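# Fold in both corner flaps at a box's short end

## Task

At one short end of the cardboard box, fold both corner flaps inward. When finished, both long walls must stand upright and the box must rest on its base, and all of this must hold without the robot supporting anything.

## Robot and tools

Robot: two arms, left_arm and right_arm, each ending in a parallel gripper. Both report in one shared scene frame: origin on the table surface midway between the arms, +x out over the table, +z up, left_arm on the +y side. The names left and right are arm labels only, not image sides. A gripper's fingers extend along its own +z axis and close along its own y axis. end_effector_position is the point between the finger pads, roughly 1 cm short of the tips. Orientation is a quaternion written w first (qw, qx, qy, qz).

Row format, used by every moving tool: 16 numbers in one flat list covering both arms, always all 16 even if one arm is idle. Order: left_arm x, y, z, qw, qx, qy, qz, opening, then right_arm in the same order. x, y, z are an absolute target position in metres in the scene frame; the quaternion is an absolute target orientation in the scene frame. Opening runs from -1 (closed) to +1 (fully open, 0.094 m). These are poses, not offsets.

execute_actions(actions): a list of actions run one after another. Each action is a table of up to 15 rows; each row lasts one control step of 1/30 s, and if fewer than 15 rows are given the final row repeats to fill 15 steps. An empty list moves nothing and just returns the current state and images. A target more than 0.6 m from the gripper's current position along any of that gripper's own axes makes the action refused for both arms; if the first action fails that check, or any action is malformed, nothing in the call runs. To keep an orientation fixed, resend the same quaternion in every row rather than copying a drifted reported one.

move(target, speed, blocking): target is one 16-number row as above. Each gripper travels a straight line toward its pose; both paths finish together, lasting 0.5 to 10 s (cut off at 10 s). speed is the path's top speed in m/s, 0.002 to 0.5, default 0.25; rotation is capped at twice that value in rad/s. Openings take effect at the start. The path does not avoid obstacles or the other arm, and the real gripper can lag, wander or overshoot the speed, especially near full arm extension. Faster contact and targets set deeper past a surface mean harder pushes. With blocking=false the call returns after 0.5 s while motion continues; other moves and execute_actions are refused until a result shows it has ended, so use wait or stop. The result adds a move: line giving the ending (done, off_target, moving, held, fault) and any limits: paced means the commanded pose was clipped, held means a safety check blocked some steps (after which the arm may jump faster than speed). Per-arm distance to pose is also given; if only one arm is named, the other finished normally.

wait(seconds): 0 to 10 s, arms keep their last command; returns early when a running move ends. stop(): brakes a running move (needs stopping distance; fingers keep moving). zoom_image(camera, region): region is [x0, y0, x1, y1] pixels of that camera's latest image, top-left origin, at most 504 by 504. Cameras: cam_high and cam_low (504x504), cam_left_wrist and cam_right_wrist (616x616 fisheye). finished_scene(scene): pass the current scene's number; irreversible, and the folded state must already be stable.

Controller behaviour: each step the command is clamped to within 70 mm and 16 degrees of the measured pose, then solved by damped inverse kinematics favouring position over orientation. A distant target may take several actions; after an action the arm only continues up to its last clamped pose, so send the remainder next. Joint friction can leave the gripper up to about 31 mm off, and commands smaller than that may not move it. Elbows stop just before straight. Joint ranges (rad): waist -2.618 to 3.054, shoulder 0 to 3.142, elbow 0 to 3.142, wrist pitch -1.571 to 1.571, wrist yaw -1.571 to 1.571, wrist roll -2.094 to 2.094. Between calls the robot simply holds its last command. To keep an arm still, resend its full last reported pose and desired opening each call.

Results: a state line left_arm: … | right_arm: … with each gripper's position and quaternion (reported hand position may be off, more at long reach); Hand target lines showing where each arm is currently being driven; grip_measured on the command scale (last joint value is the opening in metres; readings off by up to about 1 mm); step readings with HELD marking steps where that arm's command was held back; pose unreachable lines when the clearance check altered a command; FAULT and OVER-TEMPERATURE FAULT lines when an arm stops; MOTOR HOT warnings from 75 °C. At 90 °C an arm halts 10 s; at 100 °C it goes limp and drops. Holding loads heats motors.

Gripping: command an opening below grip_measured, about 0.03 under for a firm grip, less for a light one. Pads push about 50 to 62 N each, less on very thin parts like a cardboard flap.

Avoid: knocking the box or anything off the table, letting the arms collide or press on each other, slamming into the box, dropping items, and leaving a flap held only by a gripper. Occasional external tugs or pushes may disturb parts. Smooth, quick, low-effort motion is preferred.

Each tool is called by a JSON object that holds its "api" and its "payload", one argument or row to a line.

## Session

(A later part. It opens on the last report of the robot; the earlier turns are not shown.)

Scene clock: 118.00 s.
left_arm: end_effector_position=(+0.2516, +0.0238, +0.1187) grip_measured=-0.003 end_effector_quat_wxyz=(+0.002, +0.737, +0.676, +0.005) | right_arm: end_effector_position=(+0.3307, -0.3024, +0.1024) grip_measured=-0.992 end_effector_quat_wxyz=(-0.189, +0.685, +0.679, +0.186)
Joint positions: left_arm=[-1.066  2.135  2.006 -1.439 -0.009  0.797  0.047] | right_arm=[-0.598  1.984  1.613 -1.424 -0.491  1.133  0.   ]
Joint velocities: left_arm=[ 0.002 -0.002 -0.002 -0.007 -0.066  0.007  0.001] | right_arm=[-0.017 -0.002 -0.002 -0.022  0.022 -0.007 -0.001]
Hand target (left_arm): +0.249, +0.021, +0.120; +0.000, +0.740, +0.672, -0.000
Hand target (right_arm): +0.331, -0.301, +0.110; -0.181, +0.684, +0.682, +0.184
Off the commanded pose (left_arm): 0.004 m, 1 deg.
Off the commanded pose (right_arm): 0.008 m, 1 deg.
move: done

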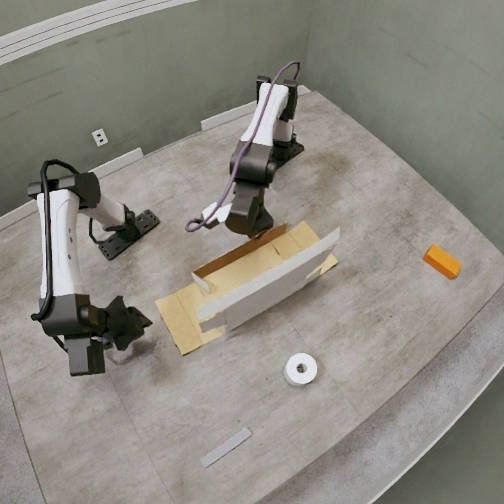

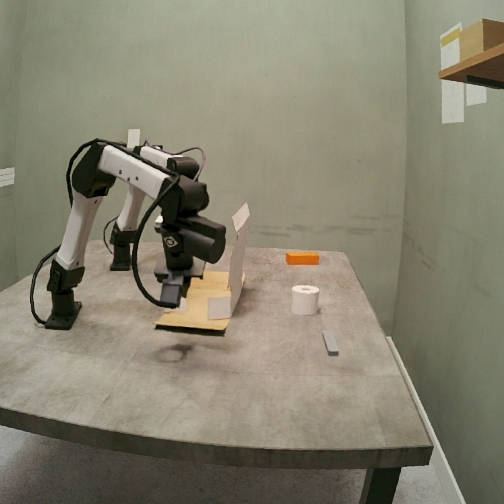

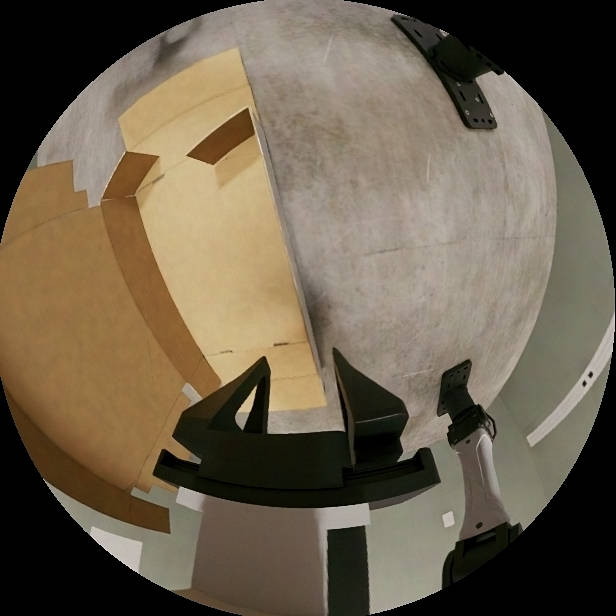

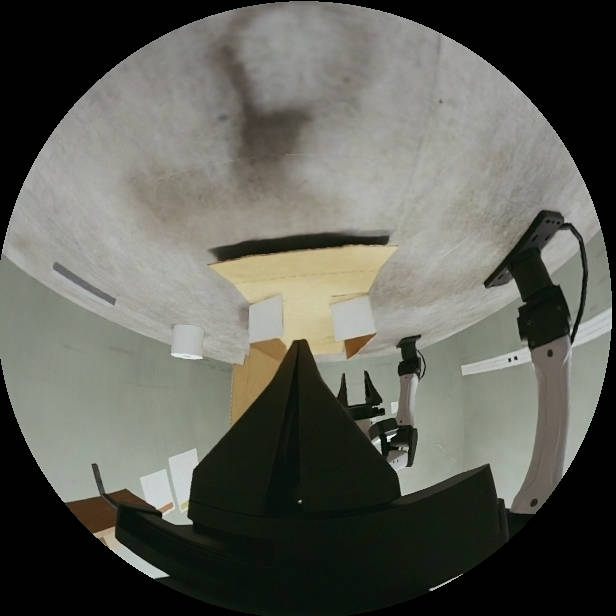

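{"api": "move", "payload": {
  "target": [0.255,0.02,0.022,0,0.74,0.672,0,0,0.355,-0.24,0.055,-0.171,0.814,0.47,0.296,-1],
  "speed": 0.15
}}

{"api": "move", "payload": {
  "target": [0.255,0.02,0.022,0,0.74,0.672,0,-1,0.367,-0.205,0.05,-0.171,0.814,0.47,0.296,-1],
  "speed": 0.05
}}

{"api": "move", "payload": {
  "target": [0.255,0.02,0.022,0,0.74,0.672,0,-1,0.367,-0.155,0.05,-0.171,0.814,0.47,0.296,-1],
  "speed": 0.04
}}

Scene clock: 127.67 s.
left_arm: end_effector_position=(+0.2595, +0.0146, +0.0357) grip_measured=-0.003 end_effector_quat_wxyz=(+0.016, +0.740, +0.673, +0.004) | right_arm: end_effector_position=(+0.3555, -0.2443, +0.0501) grip_measured=-0.992 end_effector_quat_wxyz=(-0.173, +0.817, +0.467, +0.289)
Joint positions: left_arm=[-1.066  2.173  1.734 -1.1   -0.009  0.806  0.047] | right_arm=[-0.484  1.79   1.074 -0.664 -0.665  1.893  0.   ]
Joint velocities: left_arm=[-0.012 -0.002 -0.007 -0.051  0.022  0.022  0.001] | right_arm=[ 0.002 -0.002 -0.007  0.007 -0.051  0.022 -0.001]
Hand target (left_arm): +0.256, +0.019, +0.022; +0.000, +0.740, +0.672, -0.000
Hand target (right_arm): +0.353, -0.240, +0.053; -0.172, +0.814, +0.469, +0.296
Off the commanded pose (left_arm): 0.015 m, 2 deg.
Off the commanded pose (right_arm): 0.007 m, 1 deg.
move: off_target (left_arm)

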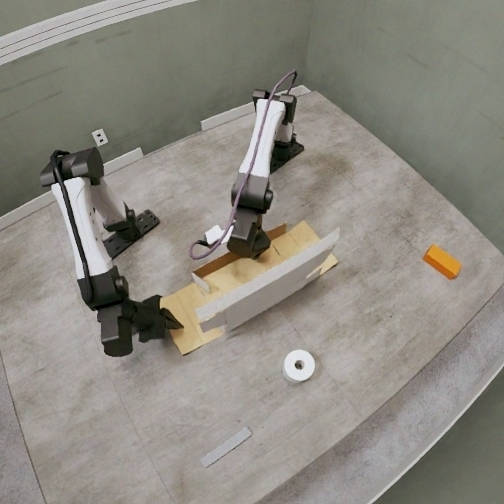

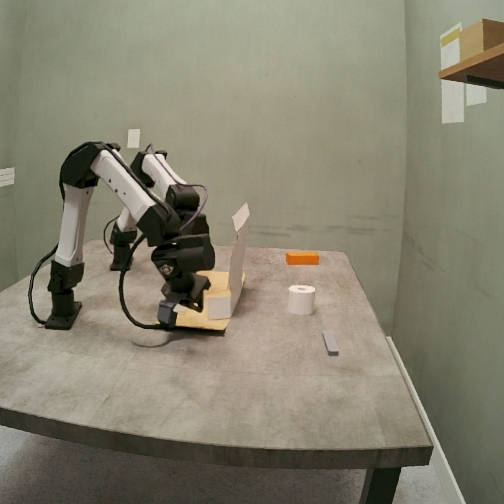

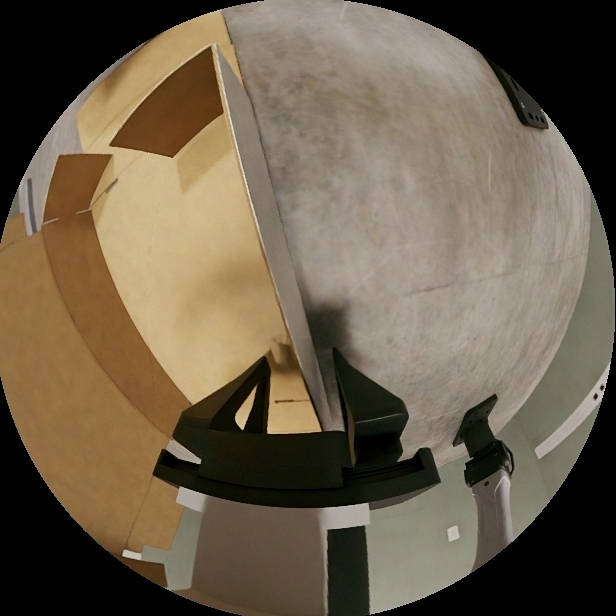

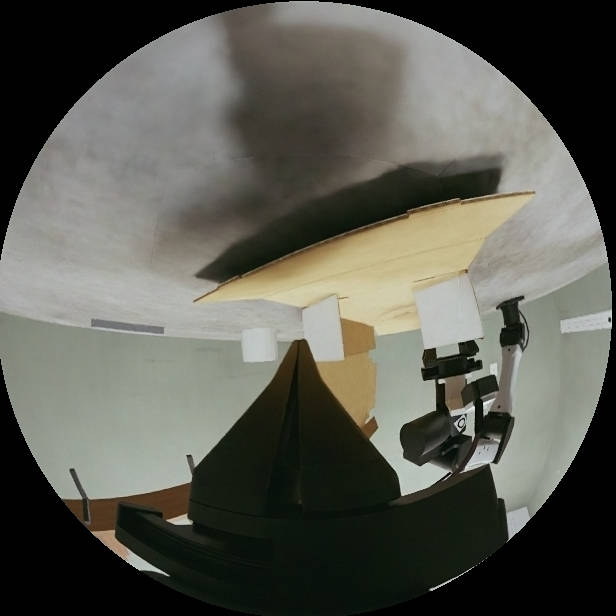

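Scene clock: 128.80 s.
left_arm: end_effector_position=(+0.2601, +0.0145, +0.0357) grip_measured=-0.980 end_effector_quat_wxyz=(+0.017, +0.739, +0.673, +0.005) | right_arm: end_effector_position=(+0.3687, -0.2072, +0.0491) grip_measured=-0.992 end_effector_quat_wxyz=(-0.175, +0.814, +0.470, +0.294)
Joint positions: left_arm=[-1.066  2.173  1.734 -1.098 -0.011  0.805  0.001] | right_arm=[-0.365  1.79   1.058 -0.556 -0.646  2.032  0.   ]
Joint velocities: left_arm=[-0.012 -0.007  0.002  0.022  0.007 -0.007 -0.   ] | right_arm=[-0.017  0.002 -0.012  0.007  0.066 -0.066  0.   ]
Hand target (left_arm): +0.255, +0.020, +0.022; +0.000, +0.740, +0.672, -0.000
Hand target (right_arm): +0.366, -0.206, +0.050; -0.170, +0.814, +0.470, +0.295
Off the commanded pose (left_arm): 0.016 m, 2 deg.
Off the commanded pose (right_arm): 0.003 m, 1 deg.
move: off_target (left_arm)

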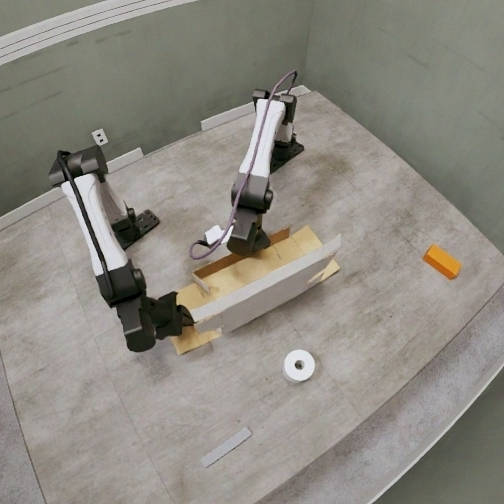

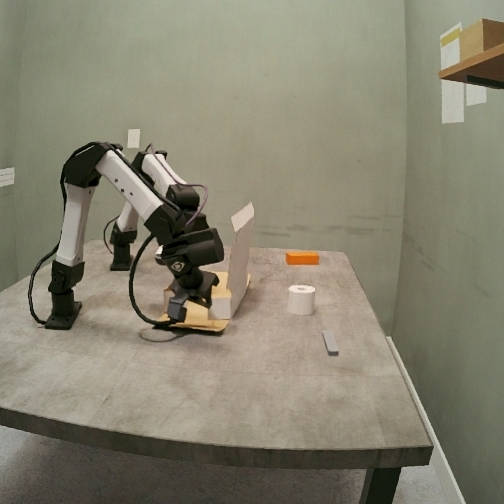

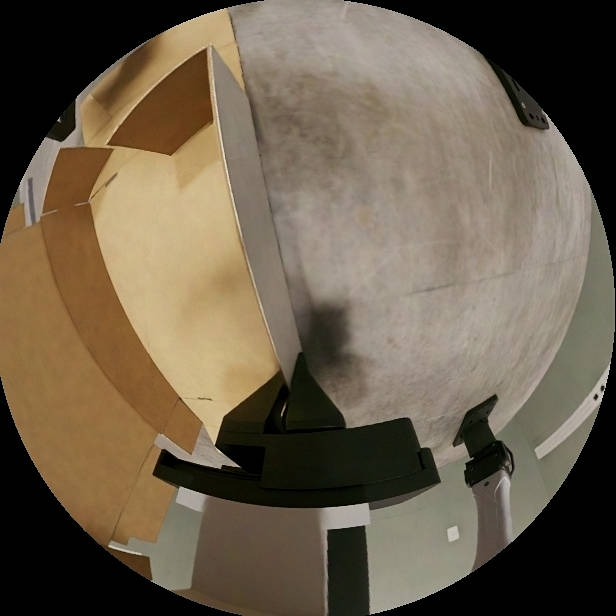

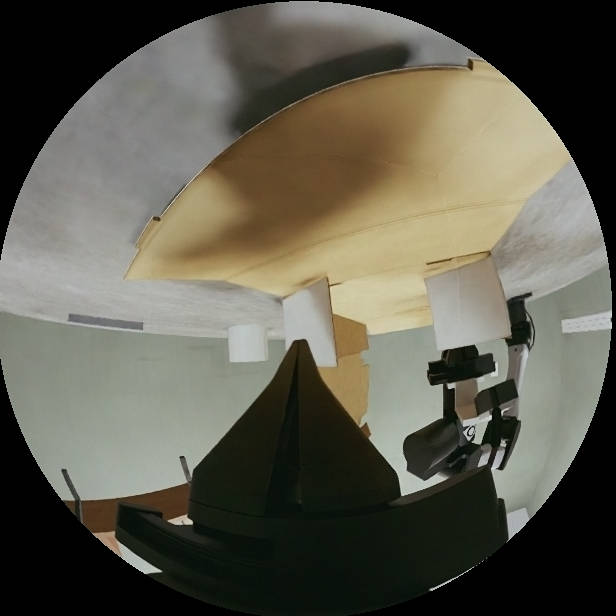

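Scene clock: 130.40 s.
left_arm: end_effector_position=(+0.2600, +0.0146, +0.0357) grip_measured=-0.980 end_effector_quat_wxyz=(+0.017, +0.739, +0.674, +0.005) | right_arm: end_effector_position=(+0.3711, -0.1637, +0.0493) grip_measured=-0.992 end_effector_quat_wxyz=(-0.175, +0.797, +0.502, +0.288)
Joint positions: left_arm=[-1.066  2.173  1.734 -1.099 -0.011  0.804  0.001] | right_arm=[-0.233  1.79   1.058 -0.503 -0.613  2.1    0.   ]
Joint velocities: left_arm=[ 0.007  0.002  0.002  0.007 -0.022 -0.081 -0.   ] | right_arm=[-0.017  0.017  0.007  0.007 -0.066  0.007 -0.001]
Hand target (left_arm): +0.255, +0.020, +0.022; -0.000, +0.740, +0.673, -0.000
Hand target (right_arm): +0.366, -0.156, +0.050; -0.184, +0.792, +0.505, +0.288
Off the commanded pose (left_arm): 0.016 m, 2 deg.
Off the commanded pose (right_arm): 0.010 m, 4 deg.
joint sent to its limit (right arm) — the command would take joint 6 (wrist roll) past its upper limit, so that joint was sent only as far as its limit.
move: off_target (left_arm, right_arm)

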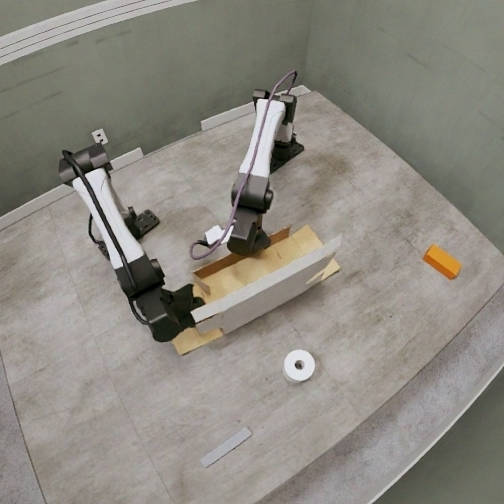

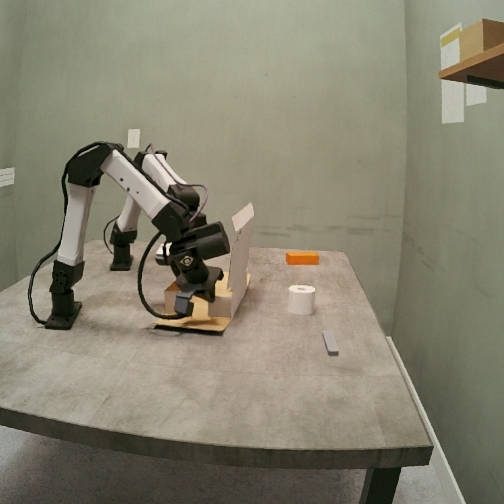

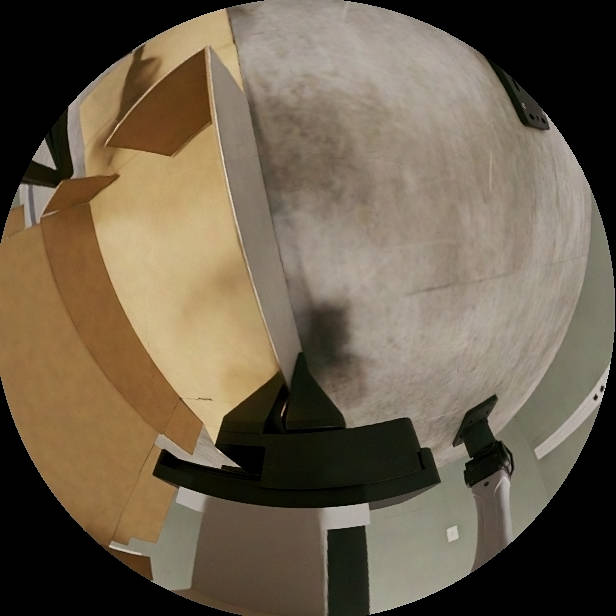

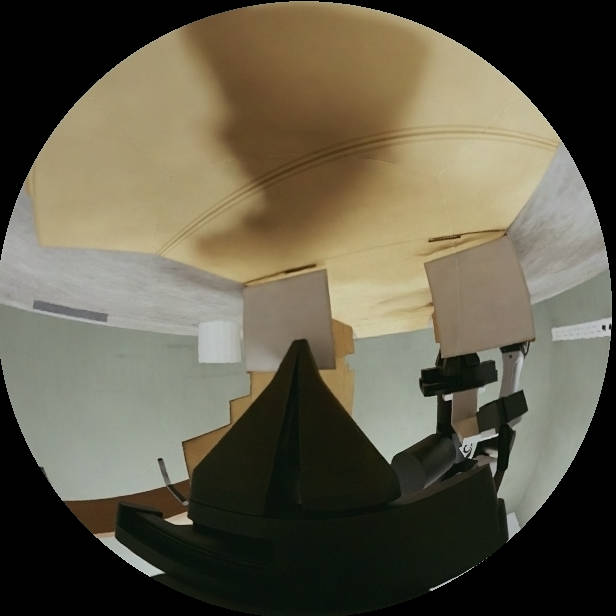

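{"api": "move", "payload": {
  "target": [0.258,0.016,0.035,0,0.74,0.672,0,0,0.34,-0.26,0.07,-0.171,0.814,0.47,0.296,-1]
}}

{"api": "move", "payload": {
  "target": [0.255,0.02,0.12,0,0.74,0.672,0,0,0.32,-0.28,0.12,-0.171,0.814,0.47,0.296,-1]
}}

Scene clock: 135.73 s.
left_arm: end_effector_position=(+0.2578, +0.0167, +0.0404) grip_measured=-0.003 end_effector_quat_wxyz=(+0.009, +0.739, +0.673, +0.005) | right_arm: end_effector_position=(+0.3331, -0.2574, +0.0578) grip_measured=-0.992 end_effector_quat_wxyz=(-0.185, +0.821, +0.461, +0.282)
Joint positions: left_arm=[-1.066  2.173  1.753 -1.134 -0.01   0.805  0.047] | right_arm=[-0.549  1.746  1.058 -0.769 -0.68   1.817  0.   ]
Joint velocities: left_arm=[-0.002 -0.002 -0.007 -0.007  0.007 -0.081 -0.001] | right_arm=[ 0.017 -0.017 -0.002 -0.081 -0.007 -0.007  0.   ]
Hand target (left_arm): +0.258, +0.016, +0.035; +0.000, +0.740, +0.672, -0.000
Hand target (right_arm): +0.341, -0.259, +0.071; -0.174, +0.813, +0.469, +0.297
Off the commanded pose (left_arm): 0.005 m, 1 deg.
Off the commanded pose (right_arm): 0.014 m, 3 deg.
move: off_target (right_arm)

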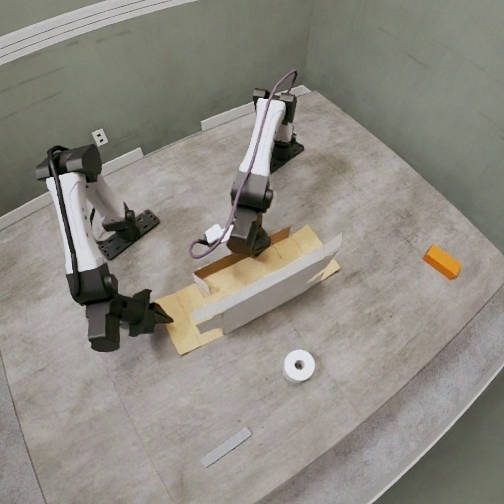

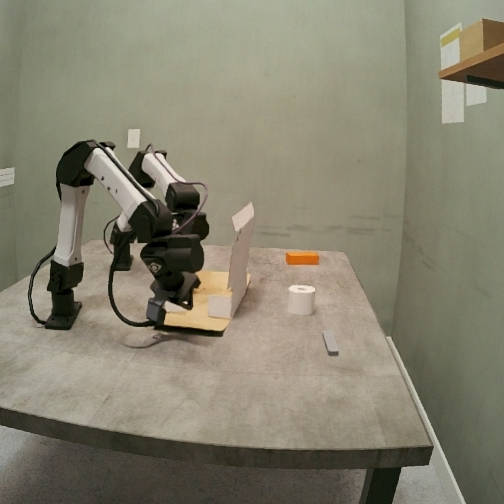

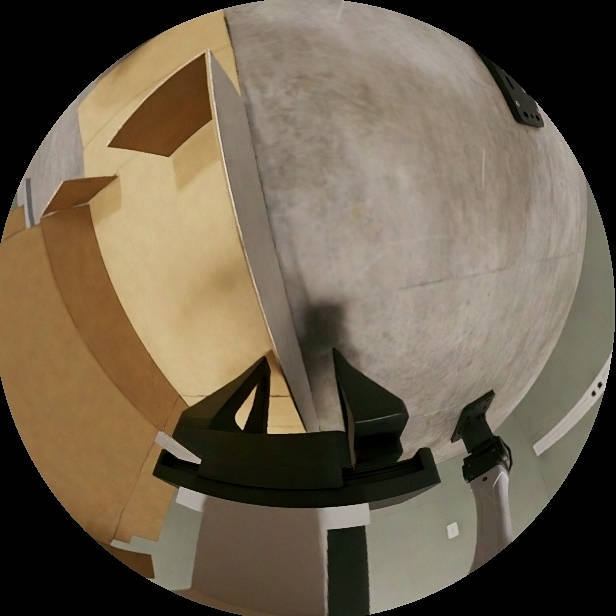

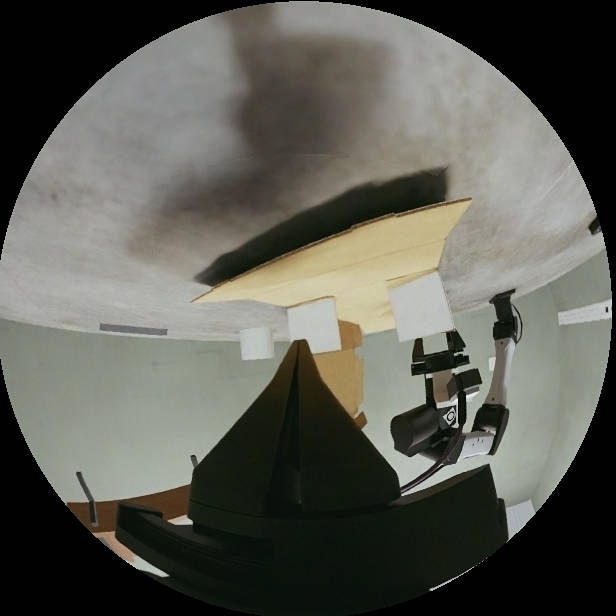

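Scene clock: 136.83 s.
left_arm: end_effector_position=(+0.2539, +0.0210, +0.1187) grip_measured=-0.003 end_effector_quat_wxyz=(+0.002, +0.740, +0.673, +0.004) | right_arm: end_effector_position=(+0.3166, -0.2771, +0.1090) grip_measured=-0.992 end_effector_quat_wxyz=(-0.182, +0.818, +0.466, +0.284)
Joint positions: left_arm=[-1.066  2.152  2.033 -1.448 -0.009  0.806  0.047] | right_arm=[-0.631  1.665  1.182 -1.038 -0.687  1.701  0.   ]
Joint velocities: left_arm=[-0.012  0.017 -0.017 -0.051 -0.007  0.037 -0.001] | right_arm=[-0.007  0.002 -0.007 -0.037 -0.037 -0.037  0.001]
Hand target (left_arm): +0.254, +0.021, +0.120; +0.000, +0.740, +0.672, -0.000
Hand target (right_arm): +0.321, -0.280, +0.120; -0.172, +0.814, +0.470, +0.297
Off the commanded pose (left_arm): 0.002 m, 1 deg.
Off the commanded pose (right_arm): 0.012 m, 2 deg.
move: off_target (right_arm)

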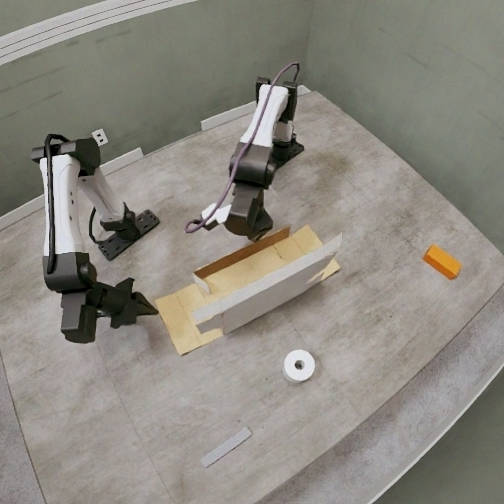

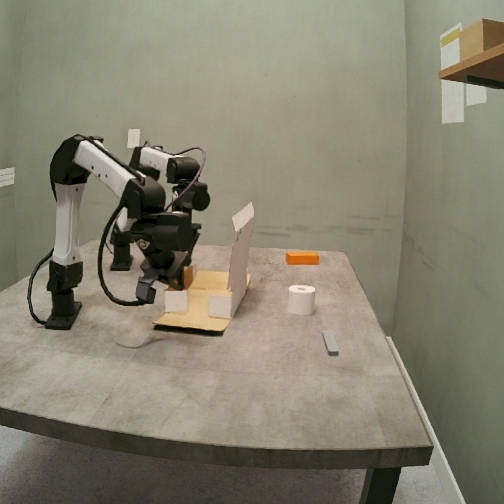

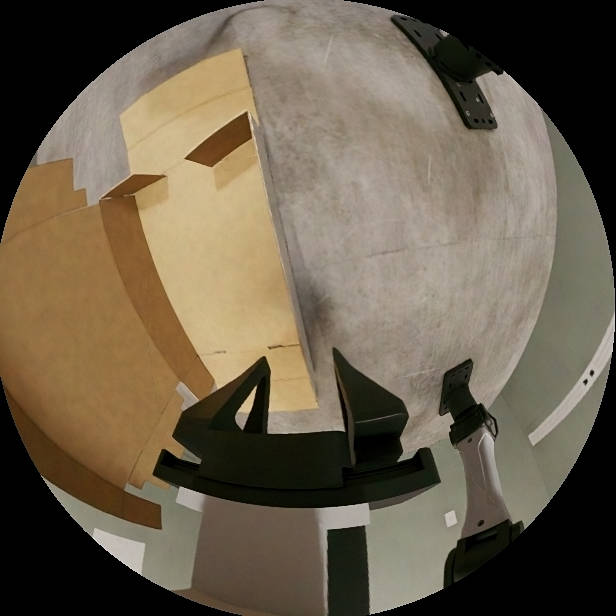

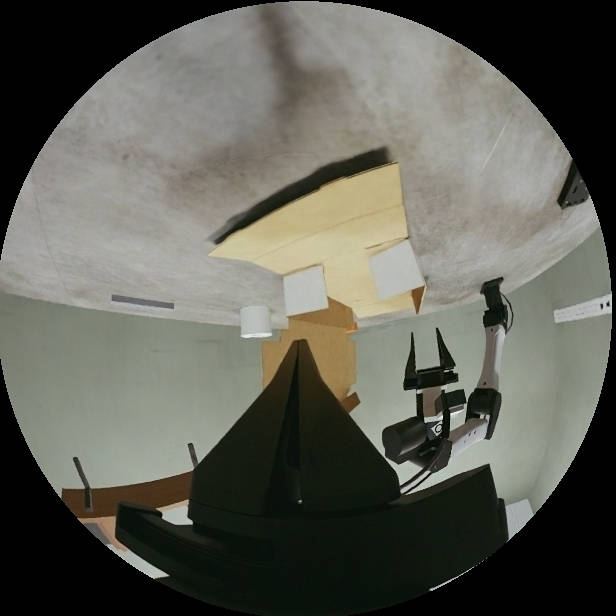

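{"api": "finished_scene", "payload": {
  "scene": 1
}}

The scene is finished: the task was done.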